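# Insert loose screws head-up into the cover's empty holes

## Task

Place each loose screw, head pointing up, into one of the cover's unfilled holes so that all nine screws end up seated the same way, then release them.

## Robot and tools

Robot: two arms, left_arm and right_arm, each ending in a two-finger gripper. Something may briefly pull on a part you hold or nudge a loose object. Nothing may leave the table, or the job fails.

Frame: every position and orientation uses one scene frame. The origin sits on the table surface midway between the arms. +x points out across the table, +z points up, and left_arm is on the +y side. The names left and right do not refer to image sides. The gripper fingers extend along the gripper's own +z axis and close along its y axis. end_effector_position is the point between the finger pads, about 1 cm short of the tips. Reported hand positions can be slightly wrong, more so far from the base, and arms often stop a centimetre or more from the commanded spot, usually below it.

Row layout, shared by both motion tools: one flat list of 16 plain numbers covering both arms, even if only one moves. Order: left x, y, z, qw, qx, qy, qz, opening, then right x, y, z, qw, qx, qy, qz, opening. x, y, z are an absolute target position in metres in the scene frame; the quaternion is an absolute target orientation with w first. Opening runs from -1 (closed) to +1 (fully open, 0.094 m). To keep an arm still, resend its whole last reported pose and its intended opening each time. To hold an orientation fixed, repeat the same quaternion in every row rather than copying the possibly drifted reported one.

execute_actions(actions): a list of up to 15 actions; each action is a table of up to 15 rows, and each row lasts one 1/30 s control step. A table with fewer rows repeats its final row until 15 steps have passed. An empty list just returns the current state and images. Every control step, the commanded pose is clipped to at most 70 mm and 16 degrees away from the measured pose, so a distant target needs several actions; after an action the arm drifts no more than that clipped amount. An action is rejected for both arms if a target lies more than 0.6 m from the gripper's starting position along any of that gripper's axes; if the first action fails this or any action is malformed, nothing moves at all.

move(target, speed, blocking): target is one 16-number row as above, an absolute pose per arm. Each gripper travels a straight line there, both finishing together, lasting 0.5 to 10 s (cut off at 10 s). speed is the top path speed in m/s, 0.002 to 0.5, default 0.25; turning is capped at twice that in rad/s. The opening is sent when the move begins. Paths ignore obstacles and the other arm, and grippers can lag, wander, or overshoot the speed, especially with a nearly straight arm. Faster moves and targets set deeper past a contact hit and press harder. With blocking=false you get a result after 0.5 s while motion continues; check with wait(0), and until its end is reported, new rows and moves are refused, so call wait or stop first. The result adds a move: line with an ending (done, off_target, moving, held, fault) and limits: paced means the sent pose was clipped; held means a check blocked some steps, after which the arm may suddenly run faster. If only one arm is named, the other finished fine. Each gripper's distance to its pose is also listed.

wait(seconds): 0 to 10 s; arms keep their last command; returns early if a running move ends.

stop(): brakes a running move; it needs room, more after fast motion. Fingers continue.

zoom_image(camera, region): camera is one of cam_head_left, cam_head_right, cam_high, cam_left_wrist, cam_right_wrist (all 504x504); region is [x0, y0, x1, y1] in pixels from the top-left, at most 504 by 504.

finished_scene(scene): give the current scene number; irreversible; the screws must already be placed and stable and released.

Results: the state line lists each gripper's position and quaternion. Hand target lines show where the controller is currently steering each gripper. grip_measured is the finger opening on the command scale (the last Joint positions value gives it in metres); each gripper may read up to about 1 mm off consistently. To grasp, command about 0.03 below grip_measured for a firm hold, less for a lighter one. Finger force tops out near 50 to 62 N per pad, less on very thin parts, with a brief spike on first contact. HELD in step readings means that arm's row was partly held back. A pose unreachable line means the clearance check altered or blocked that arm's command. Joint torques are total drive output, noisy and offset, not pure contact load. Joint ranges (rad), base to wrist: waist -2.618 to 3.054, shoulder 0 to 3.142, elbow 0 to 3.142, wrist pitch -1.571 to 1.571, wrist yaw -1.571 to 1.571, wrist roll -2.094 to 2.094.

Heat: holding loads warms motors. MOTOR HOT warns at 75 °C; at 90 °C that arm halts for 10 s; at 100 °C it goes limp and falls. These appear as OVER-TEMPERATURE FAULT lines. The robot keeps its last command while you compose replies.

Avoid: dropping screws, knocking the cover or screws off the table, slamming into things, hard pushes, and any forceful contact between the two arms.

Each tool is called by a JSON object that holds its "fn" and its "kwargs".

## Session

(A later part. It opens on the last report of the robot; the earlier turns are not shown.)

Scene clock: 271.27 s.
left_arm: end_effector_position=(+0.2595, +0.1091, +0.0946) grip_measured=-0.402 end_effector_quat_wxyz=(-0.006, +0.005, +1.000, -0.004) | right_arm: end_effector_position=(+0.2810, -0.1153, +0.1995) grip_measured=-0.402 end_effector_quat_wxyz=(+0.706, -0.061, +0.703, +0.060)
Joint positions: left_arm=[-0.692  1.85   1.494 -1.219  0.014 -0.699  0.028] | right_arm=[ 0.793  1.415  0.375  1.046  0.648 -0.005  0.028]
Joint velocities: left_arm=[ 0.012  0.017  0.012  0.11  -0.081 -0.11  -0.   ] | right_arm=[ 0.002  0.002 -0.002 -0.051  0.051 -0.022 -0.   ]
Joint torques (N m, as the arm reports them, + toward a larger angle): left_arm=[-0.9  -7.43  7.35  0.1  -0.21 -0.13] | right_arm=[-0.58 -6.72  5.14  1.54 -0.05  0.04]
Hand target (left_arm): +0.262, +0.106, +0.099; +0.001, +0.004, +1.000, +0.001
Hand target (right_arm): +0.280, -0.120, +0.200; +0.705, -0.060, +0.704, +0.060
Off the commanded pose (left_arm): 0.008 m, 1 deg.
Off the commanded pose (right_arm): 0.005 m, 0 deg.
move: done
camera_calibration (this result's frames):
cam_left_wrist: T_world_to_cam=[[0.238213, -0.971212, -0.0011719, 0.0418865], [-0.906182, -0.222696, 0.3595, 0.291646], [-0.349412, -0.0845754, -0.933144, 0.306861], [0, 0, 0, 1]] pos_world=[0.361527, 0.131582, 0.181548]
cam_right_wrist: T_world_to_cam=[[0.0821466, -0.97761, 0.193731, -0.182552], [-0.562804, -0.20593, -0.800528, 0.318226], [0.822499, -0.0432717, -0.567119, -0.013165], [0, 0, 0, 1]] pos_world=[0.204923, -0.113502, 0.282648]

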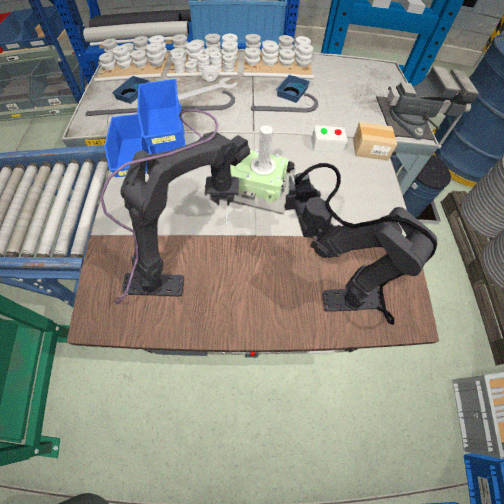

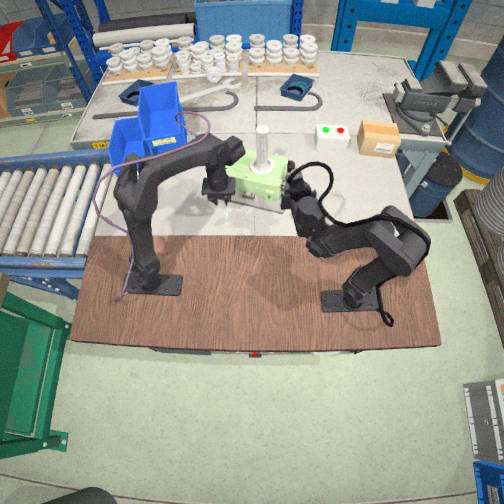

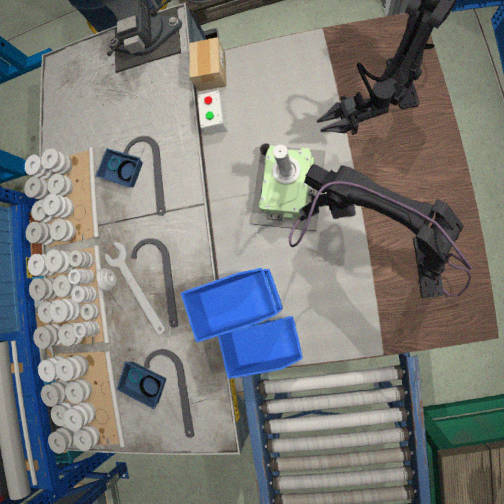

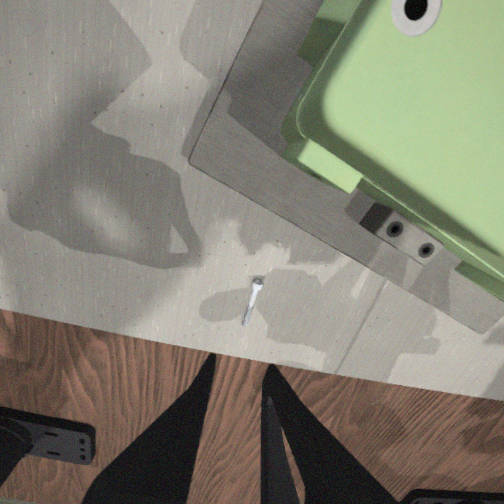

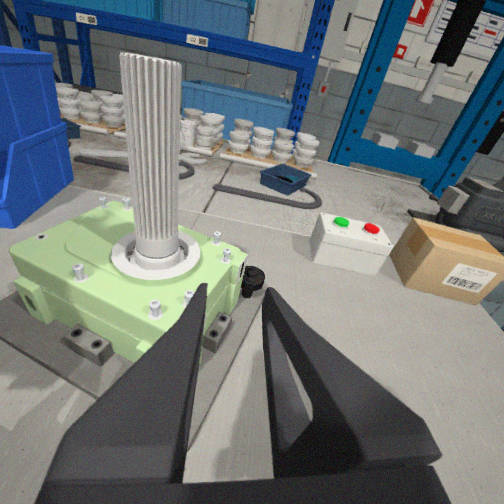

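{"fn": "move", "kwargs": {"target": [0.2605,0.104,0.002,0,0,1,0,-0.4,0.28,-0.12,0.2,0.704,-0.06,0.704,0.06,-0.4], "speed": 0.04}}

{"fn": "move", "kwargs": {"target": [0.2605,0.104,0.002,0,0,1,0,-1,0.28,-0.12,0.2,0.704,-0.06,0.704,0.06,-0.4]}}

{"fn": "move", "kwargs": {"target": [0.28,0.2,0.19,0,0,1,0,-1,0.28,-0.12,0.2,0.704,-0.06,0.704,0.06,-0.4], "speed": 0.15}}

{"fn": "move", "kwargs": {"target": [0.39,0.17,0.19,0.542,0.455,0.542,-0.455,-1,0.25,0.05,0.16,0.704,-0.06,0.704,0.06,-0.4], "speed": 0.2}}

{"fn": "move", "kwargs": {"target": [0.399,0.095,0.155,0.542,0.455,0.542,-0.455,-1,0.25,0.05,0.16,0.704,-0.06,0.704,0.06,-0.4], "speed": 0.04}}

{"fn": "zoom_image", "kwargs": {"camera": "cam_right_wrist", "region": [130,150,290,278]}}

Scene clock: 274.10 s.
left_arm: end_effector_position=(+0.2628, +0.1058, +0.0169) grip_measured=-0.402 end_effector_quat_wxyz=(-0.001, -0.001, +1.000, -0.004) | right_arm: end_effector_position=(+0.2810, -0.1153, +0.1995) grip_measured=-0.402 end_effector_quat_wxyz=(+0.706, -0.061, +0.703, +0.060)
Joint positions: left_arm=[-0.696  1.936  1.289 -0.92   0.008 -0.717  0.028] | right_arm=[ 0.793  1.415  0.375  1.046  0.648 -0.005  0.028]
Joint velocities: left_arm=[-0.017 -0.002  0.012  0.051 -0.037 -0.022 -0.   ] | right_arm=[ 0.002 -0.002  0.012  0.007  0.022 -0.022 -0.001]
Joint torques (N m, as the arm reports them, + toward a larger angle): left_arm=[-1.09 -6.74  2.65  0.77 -0.1  -0.09] | right_arm=[-0.53 -6.74  5.12  1.54 -0.05  0.05]
Hand target (left_arm): +0.260, +0.104, +0.003; -0.000, +0.000, +1.000, +0.000
Hand target (right_arm): +0.280, -0.120, +0.200; +0.705, -0.060, +0.704, +0.060
Off the commanded pose (left_arm): 0.015 m, 1 deg.
Off the commanded pose (right_arm): 0.005 m, 0 deg.
move: off_target (left_arm)
camera_calibration (this result's frames):
cam_left_wrist: T_world_to_cam=[[0.25115, -0.967945, 0.00225847, 0.0339994], [-0.906665, -0.234432, 0.350713, 0.323398], [-0.338942, -0.0901294, -0.93648, 0.233168], [0, 0, 0, 1]] pos_world=[0.363705, 0.12974, 0.10486]
cam_right_wrist: T_world_to_cam=[[0.0821466, -0.97761, 0.193731, -0.182552], [-0.562804, -0.20593, -0.800528, 0.318226], [0.822499, -0.0432717, -0.567119, -0.013165], [0, 0, 0, 1]] pos_world=[0.204923, -0.113502, 0.282648]

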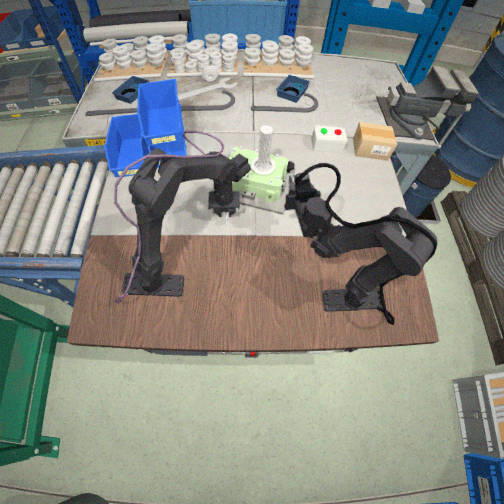

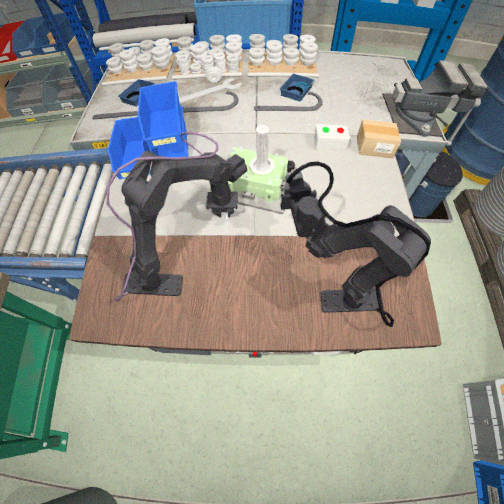

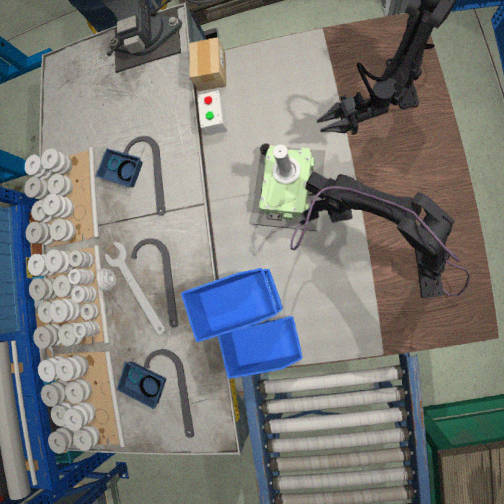

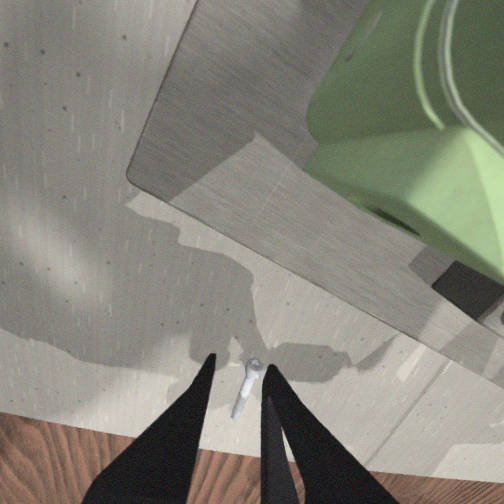

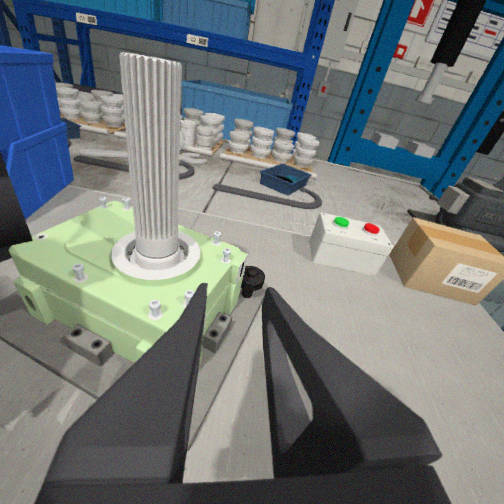

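Scene clock: 274.80 s.
left_arm: end_effector_position=(+0.2628, +0.1062, +0.0169) grip_measured=-0.864 end_effector_quat_wxyz=(-0.001, -0.001, +1.000, -0.004) | right_arm: end_effector_position=(+0.2810, -0.1153, +0.1994) grip_measured=-0.402 end_effector_quat_wxyz=(+0.706, -0.062, +0.703, +0.060)
Joint positions: left_arm=[-0.696  1.936  1.289 -0.921  0.007 -0.717  0.006] | right_arm=[ 0.793  1.415  0.375  1.046  0.648 -0.005  0.028]
Joint velocities: left_arm=[ 0.007 -0.017 -0.002 -0.051  0.037  0.007 -0.   ] | right_arm=[-0.002 -0.007 -0.002  0.066 -0.037 -0.022  0.   ]
Joint torques (N m, as the arm reports them, + toward a larger angle): left_arm=[-1.08 -6.73  2.58  0.78 -0.08 -0.1 ] | right_arm=[-0.53 -6.72  5.14  1.54 -0.06  0.05]
Hand target (left_arm): +0.260, +0.104, +0.003; -0.000, +0.000, +1.000, +0.000
Hand target (right_arm): +0.280, -0.120, +0.200; +0.705, -0.060, +0.704, +0.060
Off the commanded pose (left_arm): 0.015 m, 0 deg.
Off the commanded pose (right_arm): 0.005 m, 0 deg.
move: off_target (left_arm)
camera_calibration (this result's frames):
cam_left_wrist: T_world_to_cam=[[0.251155, -0.967947, 0.000764891, 0.034334], [-0.906812, -0.235016, 0.349942, 0.323622], [-0.338545, -0.0885832, -0.936771, 0.232943], [0, 0, 0, 1]] pos_world=[0.363703, 0.129925, 0.10494]
cam_right_wrist: T_world_to_cam=[[0.0825697, -0.977524, 0.193984, -0.182629], [-0.562932, -0.206369, -0.800324, 0.318113], [0.822368, -0.0431171, -0.567319, -0.0131041], [0, 0, 0, 1]] pos_world=[0.204932, -0.11344, 0.282586]

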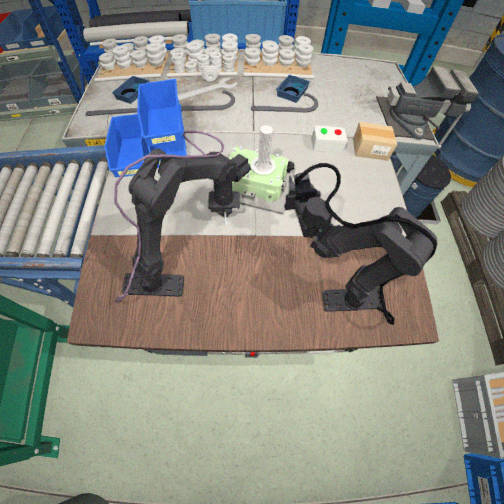

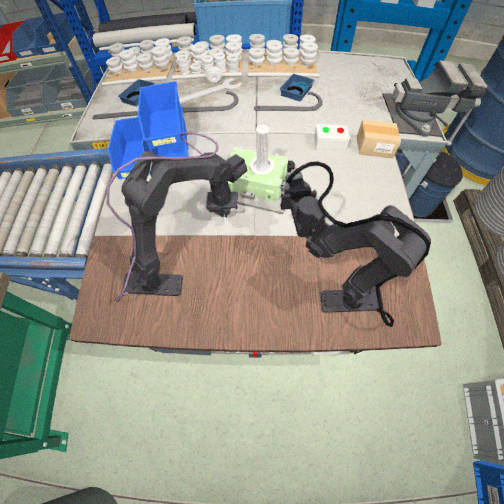

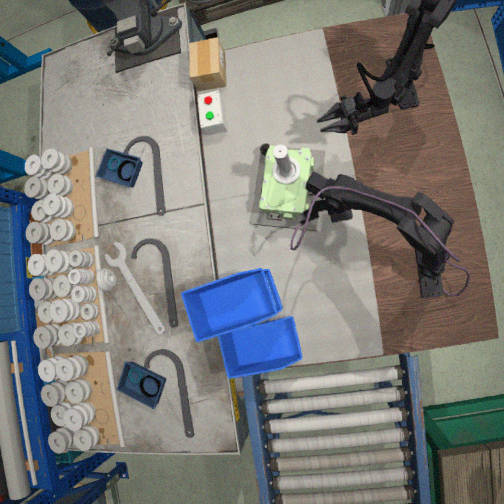

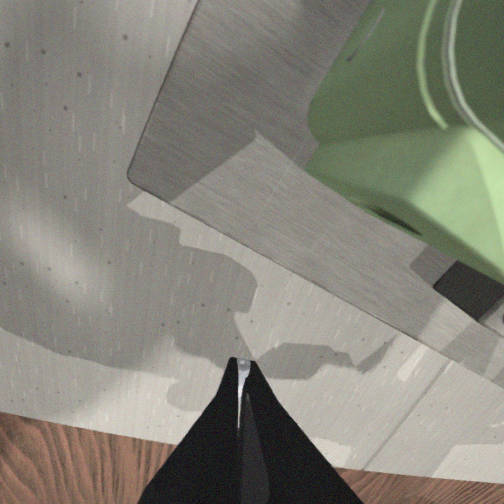

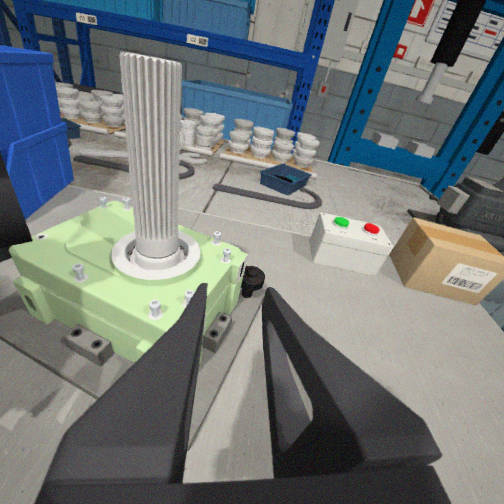

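Scene clock: 276.77 s.
left_arm: end_effector_position=(+0.2764, +0.1968, +0.1780) grip_measured=-0.864 end_effector_quat_wxyz=(-0.016, -0.001, +1.000, +0.004) | right_arm: end_effector_position=(+0.2810, -0.1153, +0.1994) grip_measured=-0.402 end_effector_quat_wxyz=(+0.706, -0.062, +0.703, +0.060)
Joint positions: left_arm=[-0.441  1.754  1.705 -1.555  0.007 -0.462  0.006] | right_arm=[ 0.793  1.415  0.375  1.046  0.648 -0.005  0.028]
Joint velocities: left_arm=[ 0.012  0.017 -0.002 -0.022 -0.095  0.081 -0.   ] | right_arm=[ 0.007 -0.002  0.002 -0.037 -0.037  0.066 -0.   ]
Joint torques (N m, as the arm reports them, + toward a larger angle): left_arm=[ 0.78 -8.25  7.17  0.07 -0.1   0.08] | right_arm=[-0.54 -6.73  5.16  1.53 -0.06  0.05]
Hand target (left_arm): +0.280, +0.200, +0.189; -0.000, -0.000, +1.000, +0.001
Hand target (right_arm): +0.280, -0.120, +0.200; +0.705, -0.060, +0.704, +0.060
Off the commanded pose (left_arm): 0.013 m, 2 deg.
Off the commanded pose (right_arm): 0.005 m, 0 deg.
move: off_target (left_arm)
camera_calibration (this result's frames):
cam_left_wrist: T_world_to_cam=[[0.251199, -0.967686, -0.0219964, 0.122478], [-0.89576, -0.241019, 0.373529, 0.294814], [-0.36676, -0.0741267, -0.927358, 0.399689], [0, 0, 0, 1]] pos_world=[0.379906, 0.219203, 0.263227]
cam_right_wrist: T_world_to_cam=[[0.0825697, -0.977524, 0.193984, -0.182629], [-0.562932, -0.206369, -0.800324, 0.318113], [0.822368, -0.0431171, -0.567319, -0.0131041], [0, 0, 0, 1]] pos_world=[0.204932, -0.11344, 0.282586]

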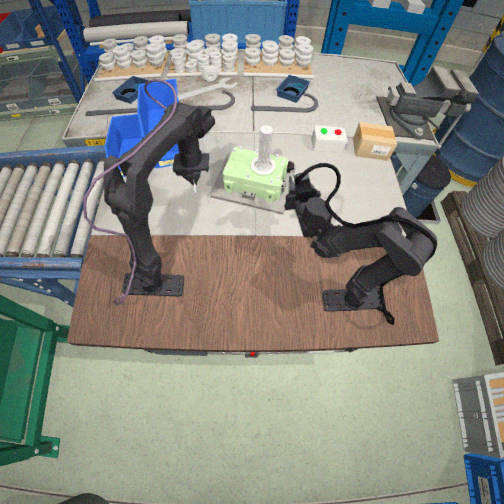

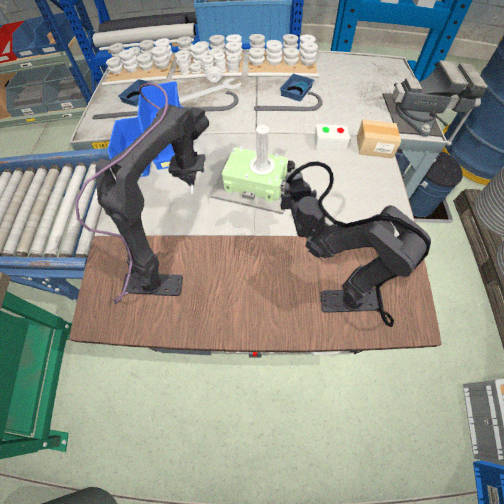

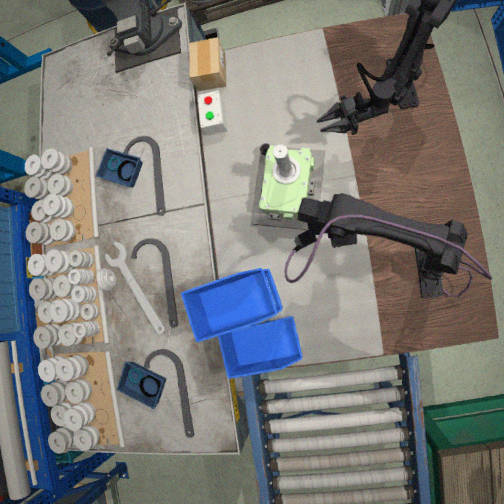

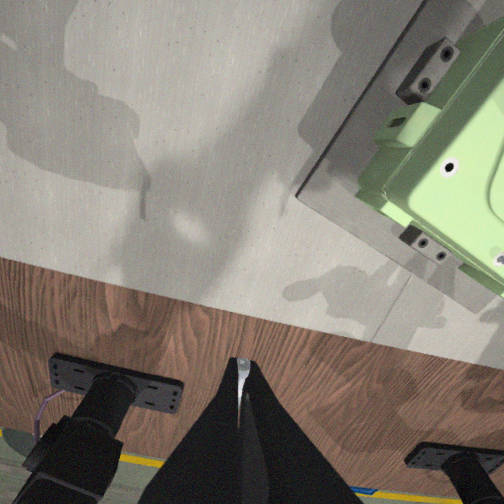

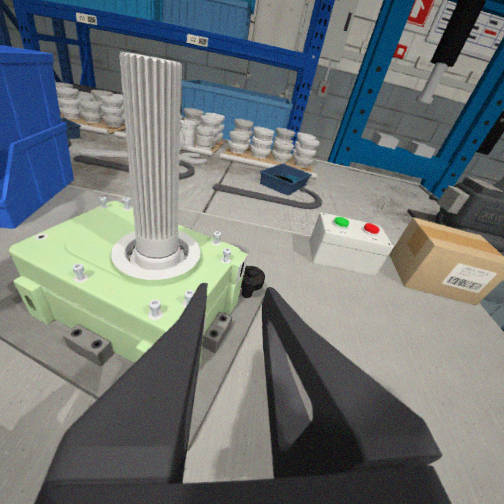

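Scene clock: 282.77 s.
left_arm: end_effector_position=(+0.3920, +0.1648, +0.1949) grip_measured=-0.863 end_effector_quat_wxyz=(+0.545, +0.459, +0.542, -0.446) | right_arm: end_effector_position=(+0.2523, +0.0439, +0.1648) grip_measured=-0.402 end_effector_quat_wxyz=(+0.707, -0.056, +0.702, +0.063)
Joint positions: left_arm=[0.034 1.886 0.906 0.936 1.404 0.061 0.006] | right_arm=[ 1.176  1.972  0.821  1.167  1.035 -0.004  0.028]
Joint velocities: left_arm=[ 0.002  0.042 -0.027  0.271 -0.022 -0.256  0.   ] | right_arm=[-0.002  0.002 -0.002 -0.022 -0.007 -0.037 -0.   ]
Joint torques (N m, as the arm reports them, + toward a larger angle): left_arm=[ 0.87 -7.26  3.63  1.46  0.16 -0.1 ] | right_arm=[ 0.55 -8.28  7.02  1.35  0.05  0.06]
Hand target (left_arm): +0.390, +0.168, +0.191; +0.542, +0.453, +0.544, -0.452
Hand target (right_arm): +0.252, +0.050, +0.160; +0.704, -0.060, +0.705, +0.060
Off the commanded pose (left_arm): 0.007 m, 1 deg.
Off the commanded pose (right_arm): 0.008 m, 1 deg.
move: done
camera_calibration (this result's frames):
cam_left_wrist: T_world_to_cam=[[-0.95506, -0.184247, 0.232193, 0.357057], [-0.280379, 0.307392, -0.909339, 0.302771], [0.096169, -0.933576, -0.345237, 0.302093], [0, 0, 0, 1]] pos_world=[0.39685, 0.254744, 0.296709]
cam_right_wrist: T_world_to_cam=[[0.0781103, -0.98014, 0.182273, -0.0147623], [-0.562178, -0.194294, -0.803869, 0.306948], [0.82332, -0.0396795, -0.566189, -0.0028313], [0, 0, 0, 1]] pos_world=[0.176043, 0.0450567, 0.247834]

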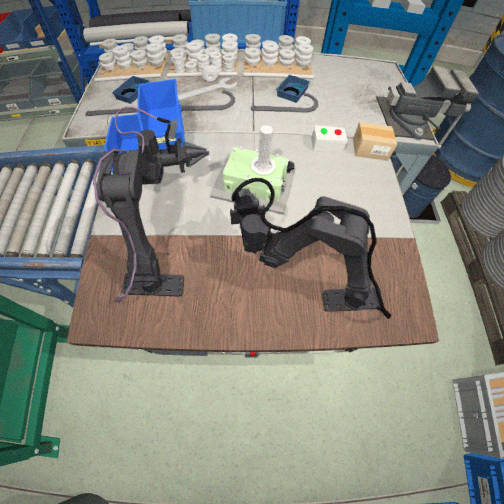

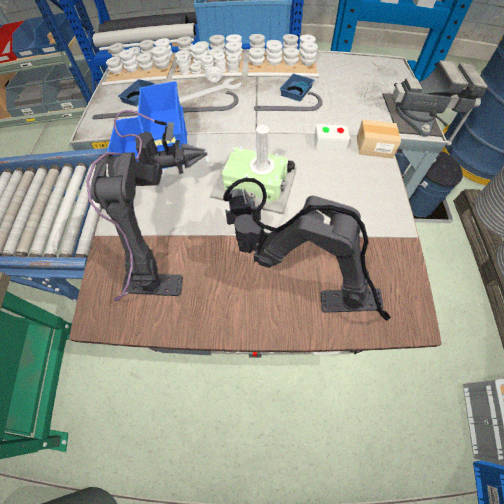

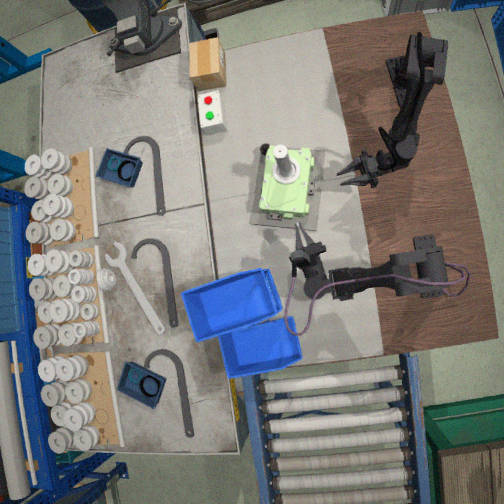

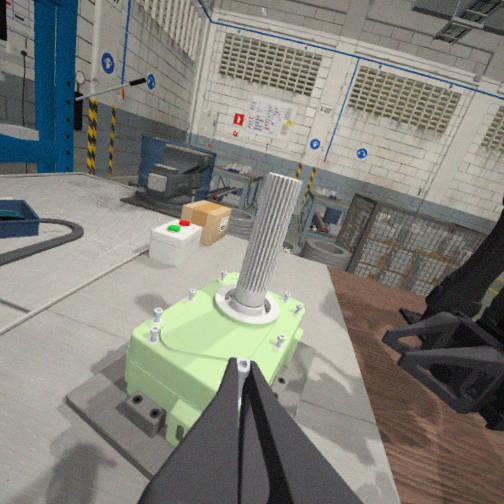

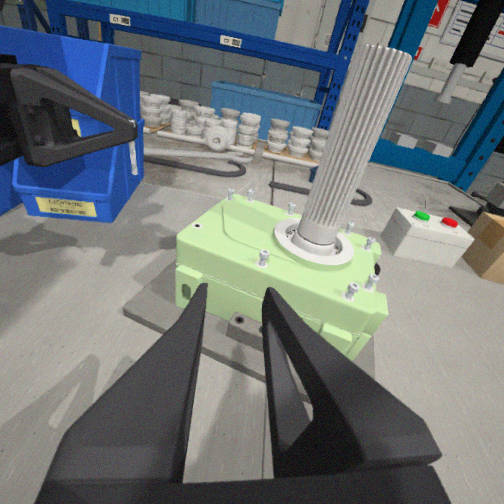

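Scene clock: 285.07 s.
left_arm: end_effector_position=(+0.3948, +0.0995, +0.1524) grip_measured=-0.863 end_effector_quat_wxyz=(+0.537, +0.454, +0.545, -0.457) | right_arm: end_effector_position=(+0.2524, +0.0432, +0.1648) grip_measured=-0.402 end_effector_quat_wxyz=(+0.707, -0.054, +0.702, +0.062)
Joint positions: left_arm=[-0.143  2.049  0.906  1.124  1.239  0.007  0.006] | right_arm=[ 1.176  1.972  0.821  1.167  1.04  -0.004  0.028]
Joint velocities: left_arm=[-0.007  0.002 -0.002  0.11  -0.022 -0.007 -0.001] | right_arm=[ 0.007 -0.007  0.012 -0.007 -0.022 -0.066  0.   ]
Joint torques (N m, as the arm reports them, + toward a larger angle): left_arm=[-0.84 -8.06  5.65  1.58 -0.12 -0.09] | right_arm=[ 0.8  -8.38  6.77  1.38  0.04  0.04]
Hand target (left_arm): +0.399, +0.095, +0.155; +0.542, +0.454, +0.542, -0.455
Hand target (right_arm): +0.250, +0.050, +0.160; +0.705, -0.060, +0.704, +0.060
Off the commanded pose (left_arm): 0.007 m, 1 deg.
Off the commanded pose (right_arm): 0.009 m, 1 deg.
move: done
camera_calibration (this result's frames):
cam_left_wrist: T_world_to_cam=[[-0.950473, -0.171065, 0.259497, 0.350284], [-0.30157, 0.305534, -0.903164, 0.292528], [0.0752148, -0.936689, -0.34199, 0.234279], [0, 0, 0, 1]] pos_world=[0.403532, 0.189991, 0.253424]
cam_right_wrist: T_world_to_cam=[[0.0740084, -0.980464, 0.182246, -0.014439], [-0.563037, -0.191915, -0.803839, 0.306975], [0.823111, -0.0431201, -0.566241, -0.00275877], [0, 0, 0, 1]] pos_world=[0.176178, 0.0446372, 0.247828]

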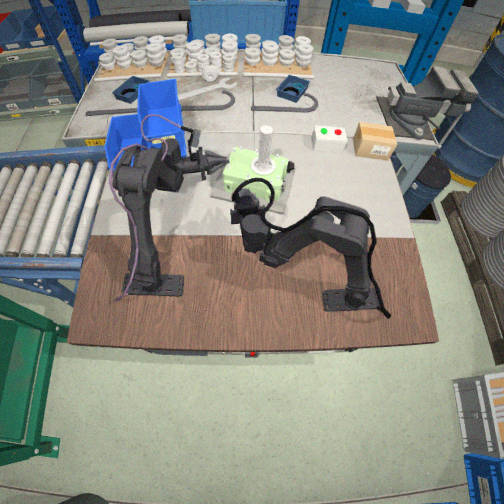

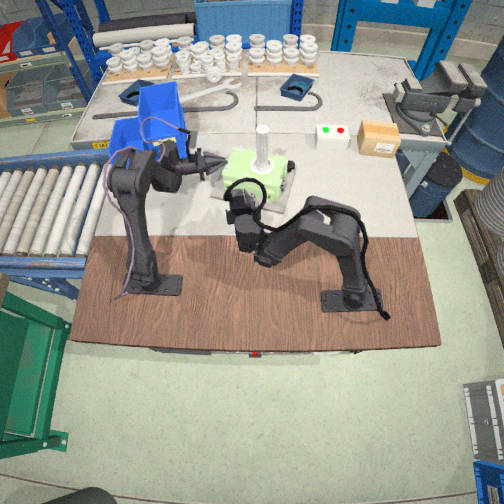

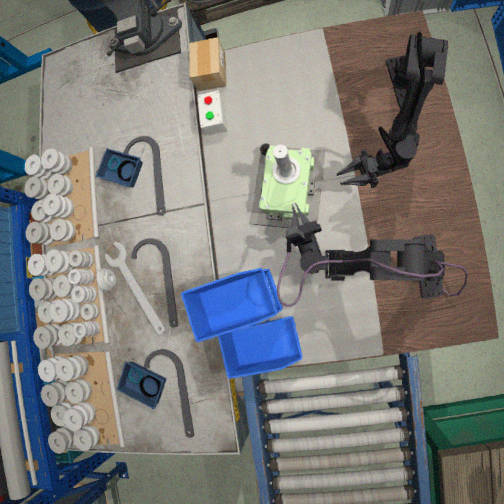

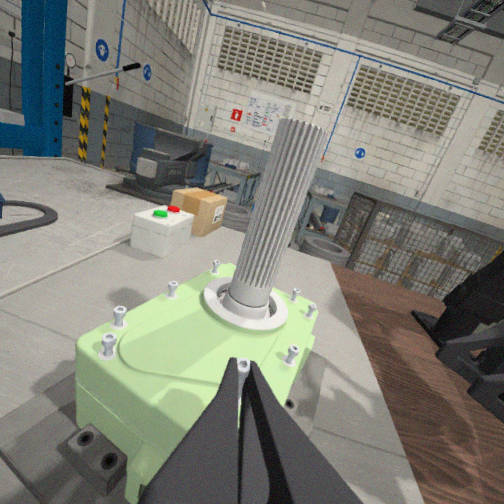

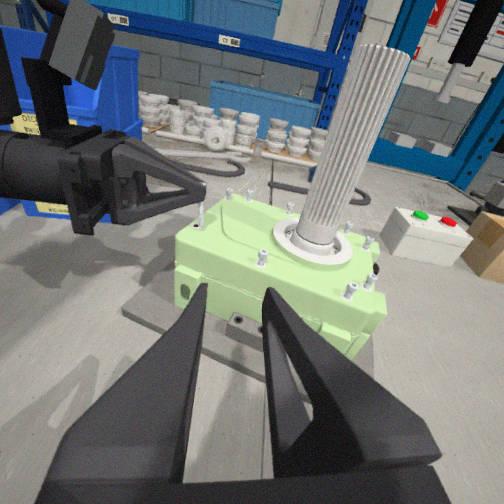

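Region (130, 150, 290, 278) of cam_right_wrist's 504x504 image, scaled by 3.150, with more detail than that image has; it fills the top 403 rows of this view, and the rest is white.

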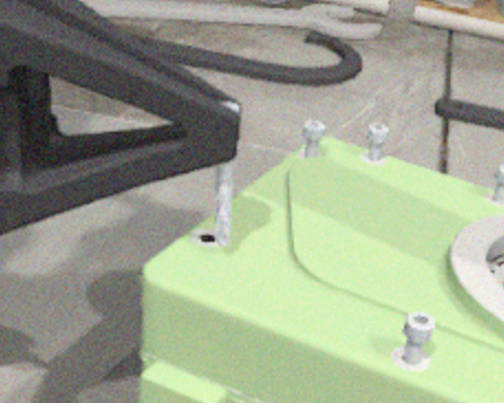

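{"fn": "move", "kwargs": {"target": [0.402,0.110,0.156,0.542,0.455,0.542,-0.455,-1,0.25,0.05,0.16,0.704,-0.06,0.704,0.06,-0.4], "speed": 0.005}}

{"fn": "zoom_image", "kwargs": {"camera": "cam_right_wrist", "region": [150,170,250,250]}}

Scene clock: 288.03 s.
left_arm: end_effector_position=(+0.3967, +0.1064, +0.1527) grip_measured=-0.863 end_effector_quat_wxyz=(+0.538, +0.453, +0.546, -0.456) | right_arm: end_effector_position=(+0.2524, +0.0432, +0.1648) grip_measured=-0.402 end_effector_quat_wxyz=(+0.707, -0.054, +0.702, +0.062)
Joint positions: left_arm=[-0.124  2.049  0.906  1.126  1.252  0.007  0.006] | right_arm=[ 1.176  1.972  0.821  1.167  1.04  -0.004  0.028]
Joint velocities: left_arm=[-0.002 -0.002  0.007  0.007 -0.037 -0.037 -0.001] | right_arm=[-0.012 -0.007  0.007 -0.022 -0.081  0.022  0.001]
Joint torques (N m, as the arm reports them, + toward a larger angle): left_arm=[ 1.01 -8.1   6.06  1.5   0.16 -0.07] | right_arm=[ 0.83 -8.39  6.78  1.38  0.05  0.02]
Hand target (left_arm): +0.402, +0.110, +0.156; +0.542, +0.455, +0.542, -0.454
Hand target (right_arm): +0.250, +0.050, +0.160; +0.705, -0.060, +0.704, +0.060
Off the commanded pose (left_arm): 0.007 m, 1 deg.
Off the commanded pose (right_arm): 0.009 m, 1 deg.
move: done
camera_calibration (this result's frames):
cam_left_wrist: T_world_to_cam=[[-0.949993, -0.175625, 0.258205, 0.353697], [-0.301753, 0.303487, -0.903792, 0.29162], [0.0803664, -0.93651, -0.341306, 0.238581], [0, 0, 0, 1]] pos_world=[0.404833, 0.197048, 0.253667]
cam_right_wrist: T_world_to_cam=[[0.0740084, -0.980464, 0.182246, -0.014439], [-0.563037, -0.191915, -0.803839, 0.306975], [0.823111, -0.0431201, -0.566241, -0.00275877], [0, 0, 0, 1]] pos_world=[0.176178, 0.0446372, 0.247828]

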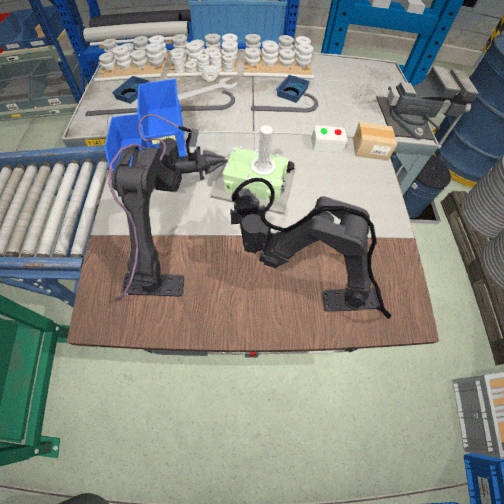

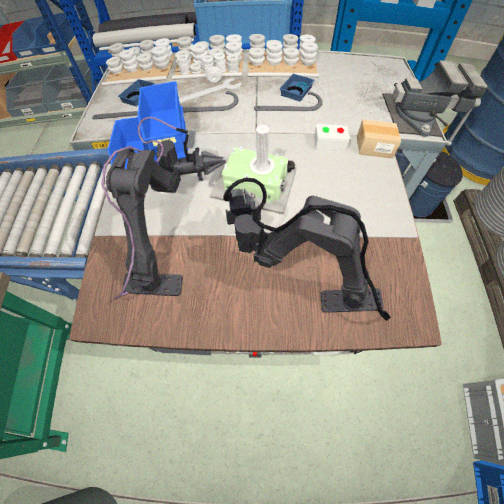

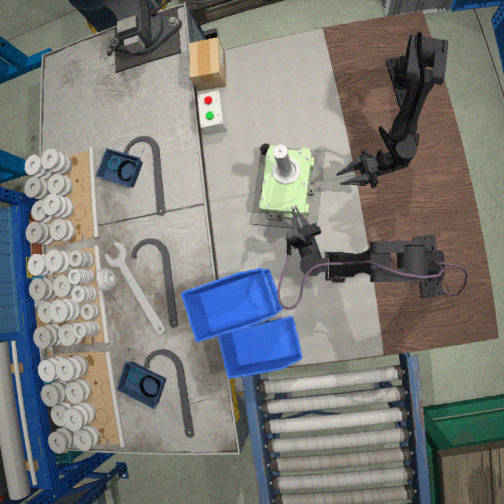

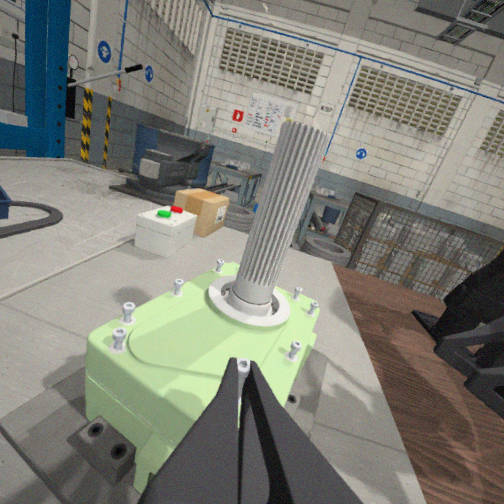

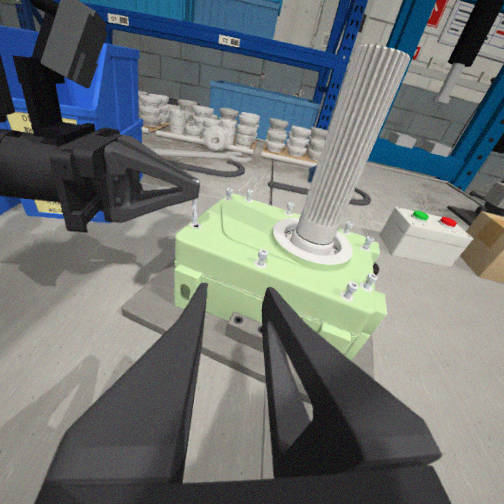

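Region (150, 170, 250, 250) of cam_right_wrist's 504x504 image, scaled by 5.040, with more detail than that image has; it fills the top 403 rows of this view, and the rest is white.

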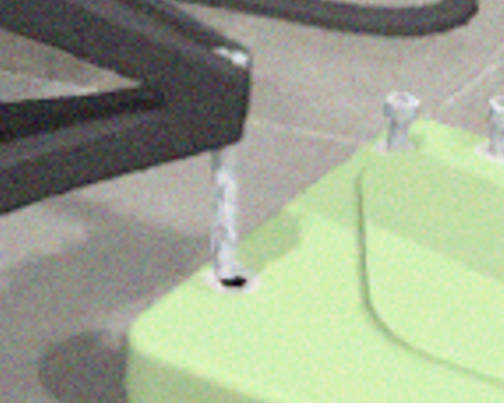

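Slightly overshoot; descend with −y bias.

{"fn": "move", "kwargs": {"target": [0.400,0.100,0.144,0.542,0.455,0.542,-0.455,-1,0.25,0.05,0.16,0.704,-0.06,0.704,0.06,-0.4], "speed": 0.004}}

{"fn": "zoom_image", "kwargs": {"camera": "cam_right_wrist", "region": [150,170,250,250]}}

Scene clock: 291.17 s.
left_arm: end_effector_position=(+0.3972, +0.1056, +0.1476) grip_measured=-0.863 end_effector_quat_wxyz=(+0.545, +0.458, +0.538, -0.452) | right_arm: end_effector_position=(+0.2524, +0.0432, +0.1648) grip_measured=-0.402 end_effector_quat_wxyz=(+0.707, -0.054, +0.702, +0.062)
Joint positions: left_arm=[-0.126  2.078  0.906  1.179  1.252  0.007  0.006] | right_arm=[ 1.176  1.972  0.821  1.167  1.04  -0.004  0.028]
Joint velocities: left_arm=[ 0.007  0.012  0.012 -0.11  -0.037 -0.007  0.   ] | right_arm=[ 0.002  0.007 -0.007  0.007  0.037 -0.007 -0.001]
Joint torques (N m, as the arm reports them, + toward a larger angle): left_arm=[-1.17 -7.58  5.25  1.46 -0.18 -0.07] | right_arm=[ 0.82 -8.38  6.78  1.38  0.06  0.03]
Hand target (left_arm): +0.400, +0.100, +0.144; +0.542, +0.455, +0.541, -0.455
Hand target (right_arm): +0.250, +0.050, +0.160; +0.705, -0.060, +0.704, +0.060
Off the commanded pose (left_arm): 0.007 m, 1 deg.
Off the commanded pose (right_arm): 0.009 m, 1 deg.
move: done
camera_calibration (this result's frames):
cam_left_wrist: T_world_to_cam=[[-0.956138, -0.173321, 0.236134, 0.36085], [-0.279699, 0.30081, -0.911747, 0.280211], [0.0869931, -0.937803, -0.336093, 0.232726], [0, 0, 0, 1]] pos_world=[0.403152, 0.196504, 0.248491]
cam_right_wrist: T_world_to_cam=[[0.0740084, -0.980464, 0.182246, -0.014439], [-0.563037, -0.191915, -0.803839, 0.306975], [0.823111, -0.0431201, -0.566241, -0.00275877], [0, 0, 0, 1]] pos_world=[0.176178, 0.0446372, 0.247828]

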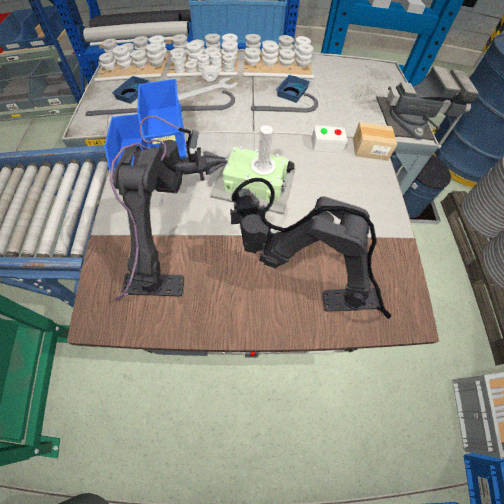

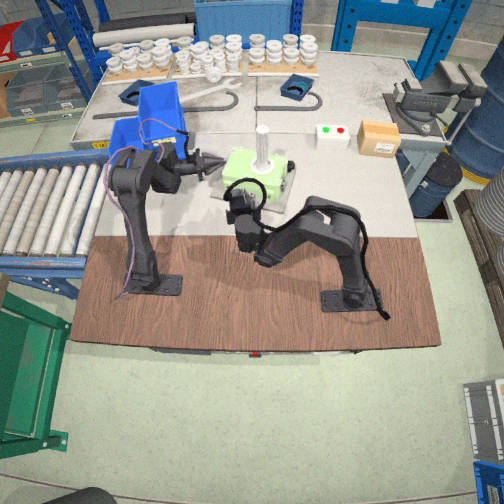

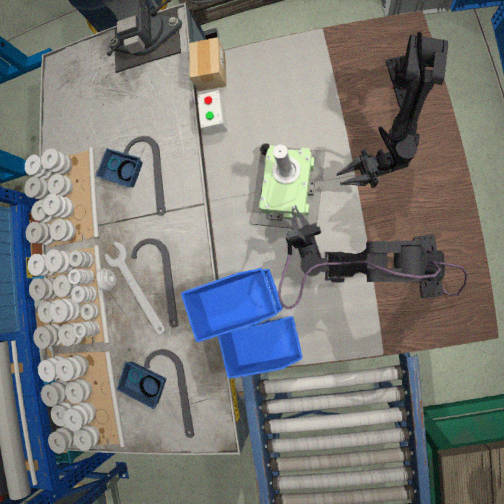

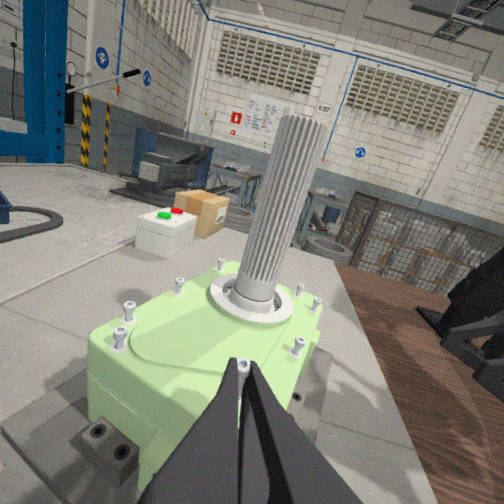

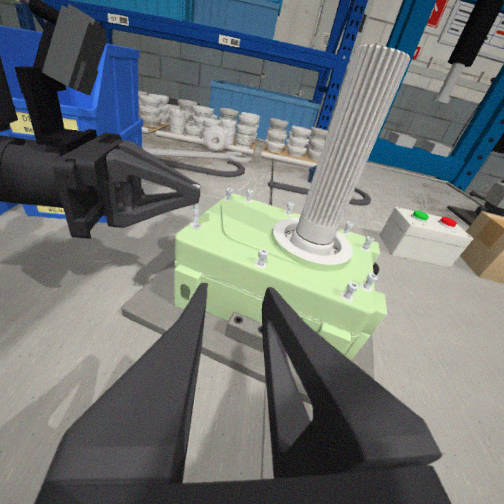

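Region (150, 170, 250, 250) of cam_right_wrist's 504x504 image, scaled by 5.040, with more detail than that image has; it fills the top 403 rows of this view, and the rest is white.

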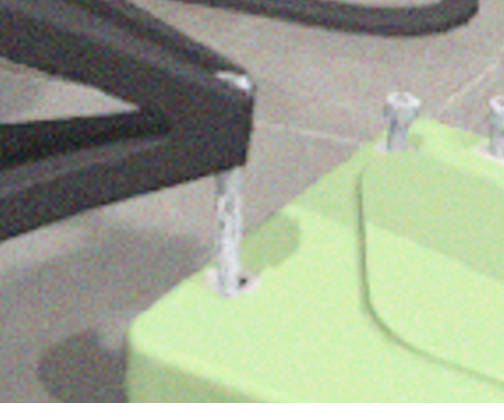

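Tip is in front/left of hole: slide +x, −y.

{"fn": "move", "kwargs": {"target": [0.407,0.098,0.145,0.542,0.455,0.542,-0.455,-1,0.25,0.05,0.16,0.704,-0.06,0.704,0.06,-0.4], "speed": 0.004}}

{"fn": "zoom_image", "kwargs": {"camera": "cam_right_wrist", "region": [150,170,250,250]}}

Scene clock: 294.63 s.
left_arm: end_effector_position=(+0.4021, +0.1039, +0.1478) grip_measured=-0.863 end_effector_quat_wxyz=(+0.547, +0.459, +0.536, -0.450) | right_arm: end_effector_position=(+0.2524, +0.0432, +0.1648) grip_measured=-0.402 end_effector_quat_wxyz=(+0.707, -0.054, +0.702, +0.062)
Joint positions: left_arm=[-0.129  2.094  0.929  1.179  1.251  0.007  0.006] | right_arm=[ 1.176  1.972  0.821  1.167  1.04  -0.004  0.028]
Joint velocities: left_arm=[-0.012  0.007  0.012  0.037  0.051 -0.051  0.   ] | right_arm=[ 0.002  0.007  0.012 -0.007 -0.066  0.037 -0.   ]
Joint torques (N m, as the arm reports them, + toward a larger angle): left_arm=[-1.18 -7.77  6.05  1.25 -0.17 -0.09] | right_arm=[ 0.8  -8.42  6.79  1.39  0.05  0.03]
Hand target (left_arm): +0.407, +0.098, +0.145; +0.542, +0.454, +0.542, -0.455
Hand target (right_arm): +0.250, +0.050, +0.160; +0.705, -0.060, +0.704, +0.060
Off the commanded pose (left_arm): 0.008 m, 1 deg.
Off the commanded pose (right_arm): 0.009 m, 1 deg.
move: done
camera_calibration (this result's frames):
cam_left_wrist: T_world_to_cam=[[-0.958026, -0.1723, 0.229125, 0.366833], [-0.272578, 0.299884, -0.914205, 0.279761], [0.0888061, -0.938287, -0.334262, 0.229894], [0, 0, 0, 1]] pos_world=[0.407276, 0.195016, 0.248553]
cam_right_wrist: T_world_to_cam=[[0.0740084, -0.980464, 0.182246, -0.014439], [-0.563037, -0.191915, -0.803839, 0.306975], [0.823111, -0.0431201, -0.566241, -0.00275877], [0, 0, 0, 1]] pos_world=[0.176178, 0.0446372, 0.247828]

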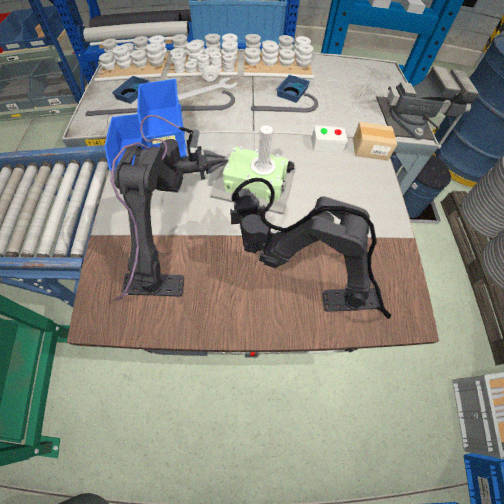

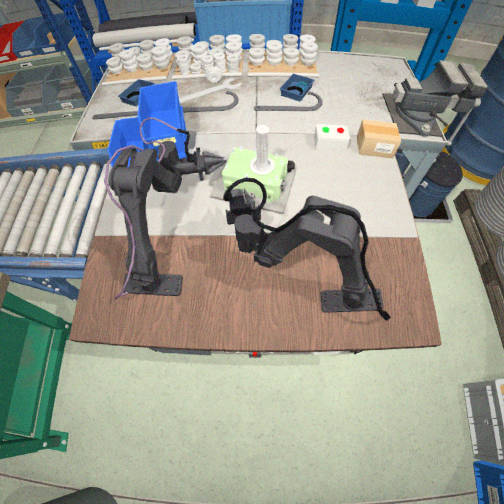

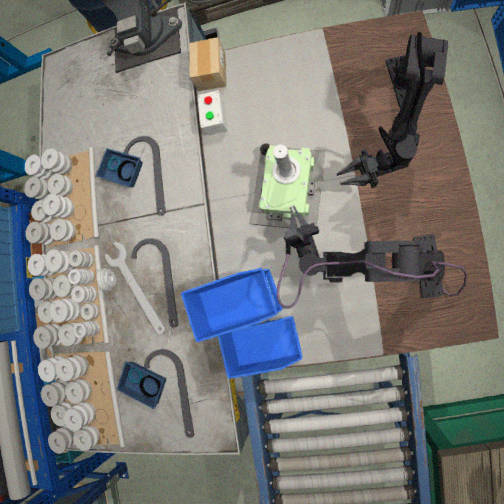

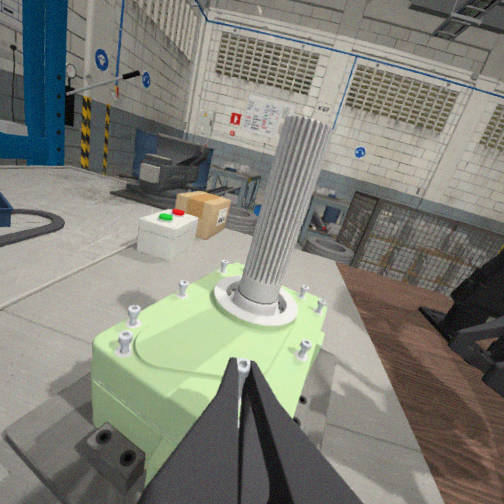

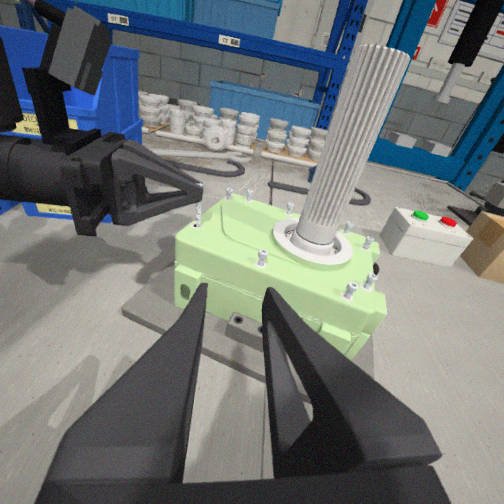

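Region (150, 170, 250, 250) of cam_right_wrist's 504x504 image, scaled by 5.040, with more detail than that image has; it fills the top 403 rows of this view, and the rest is white.

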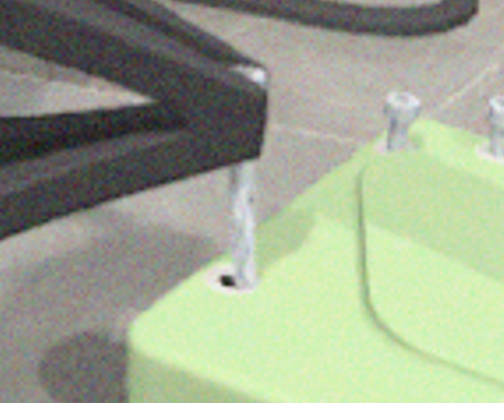

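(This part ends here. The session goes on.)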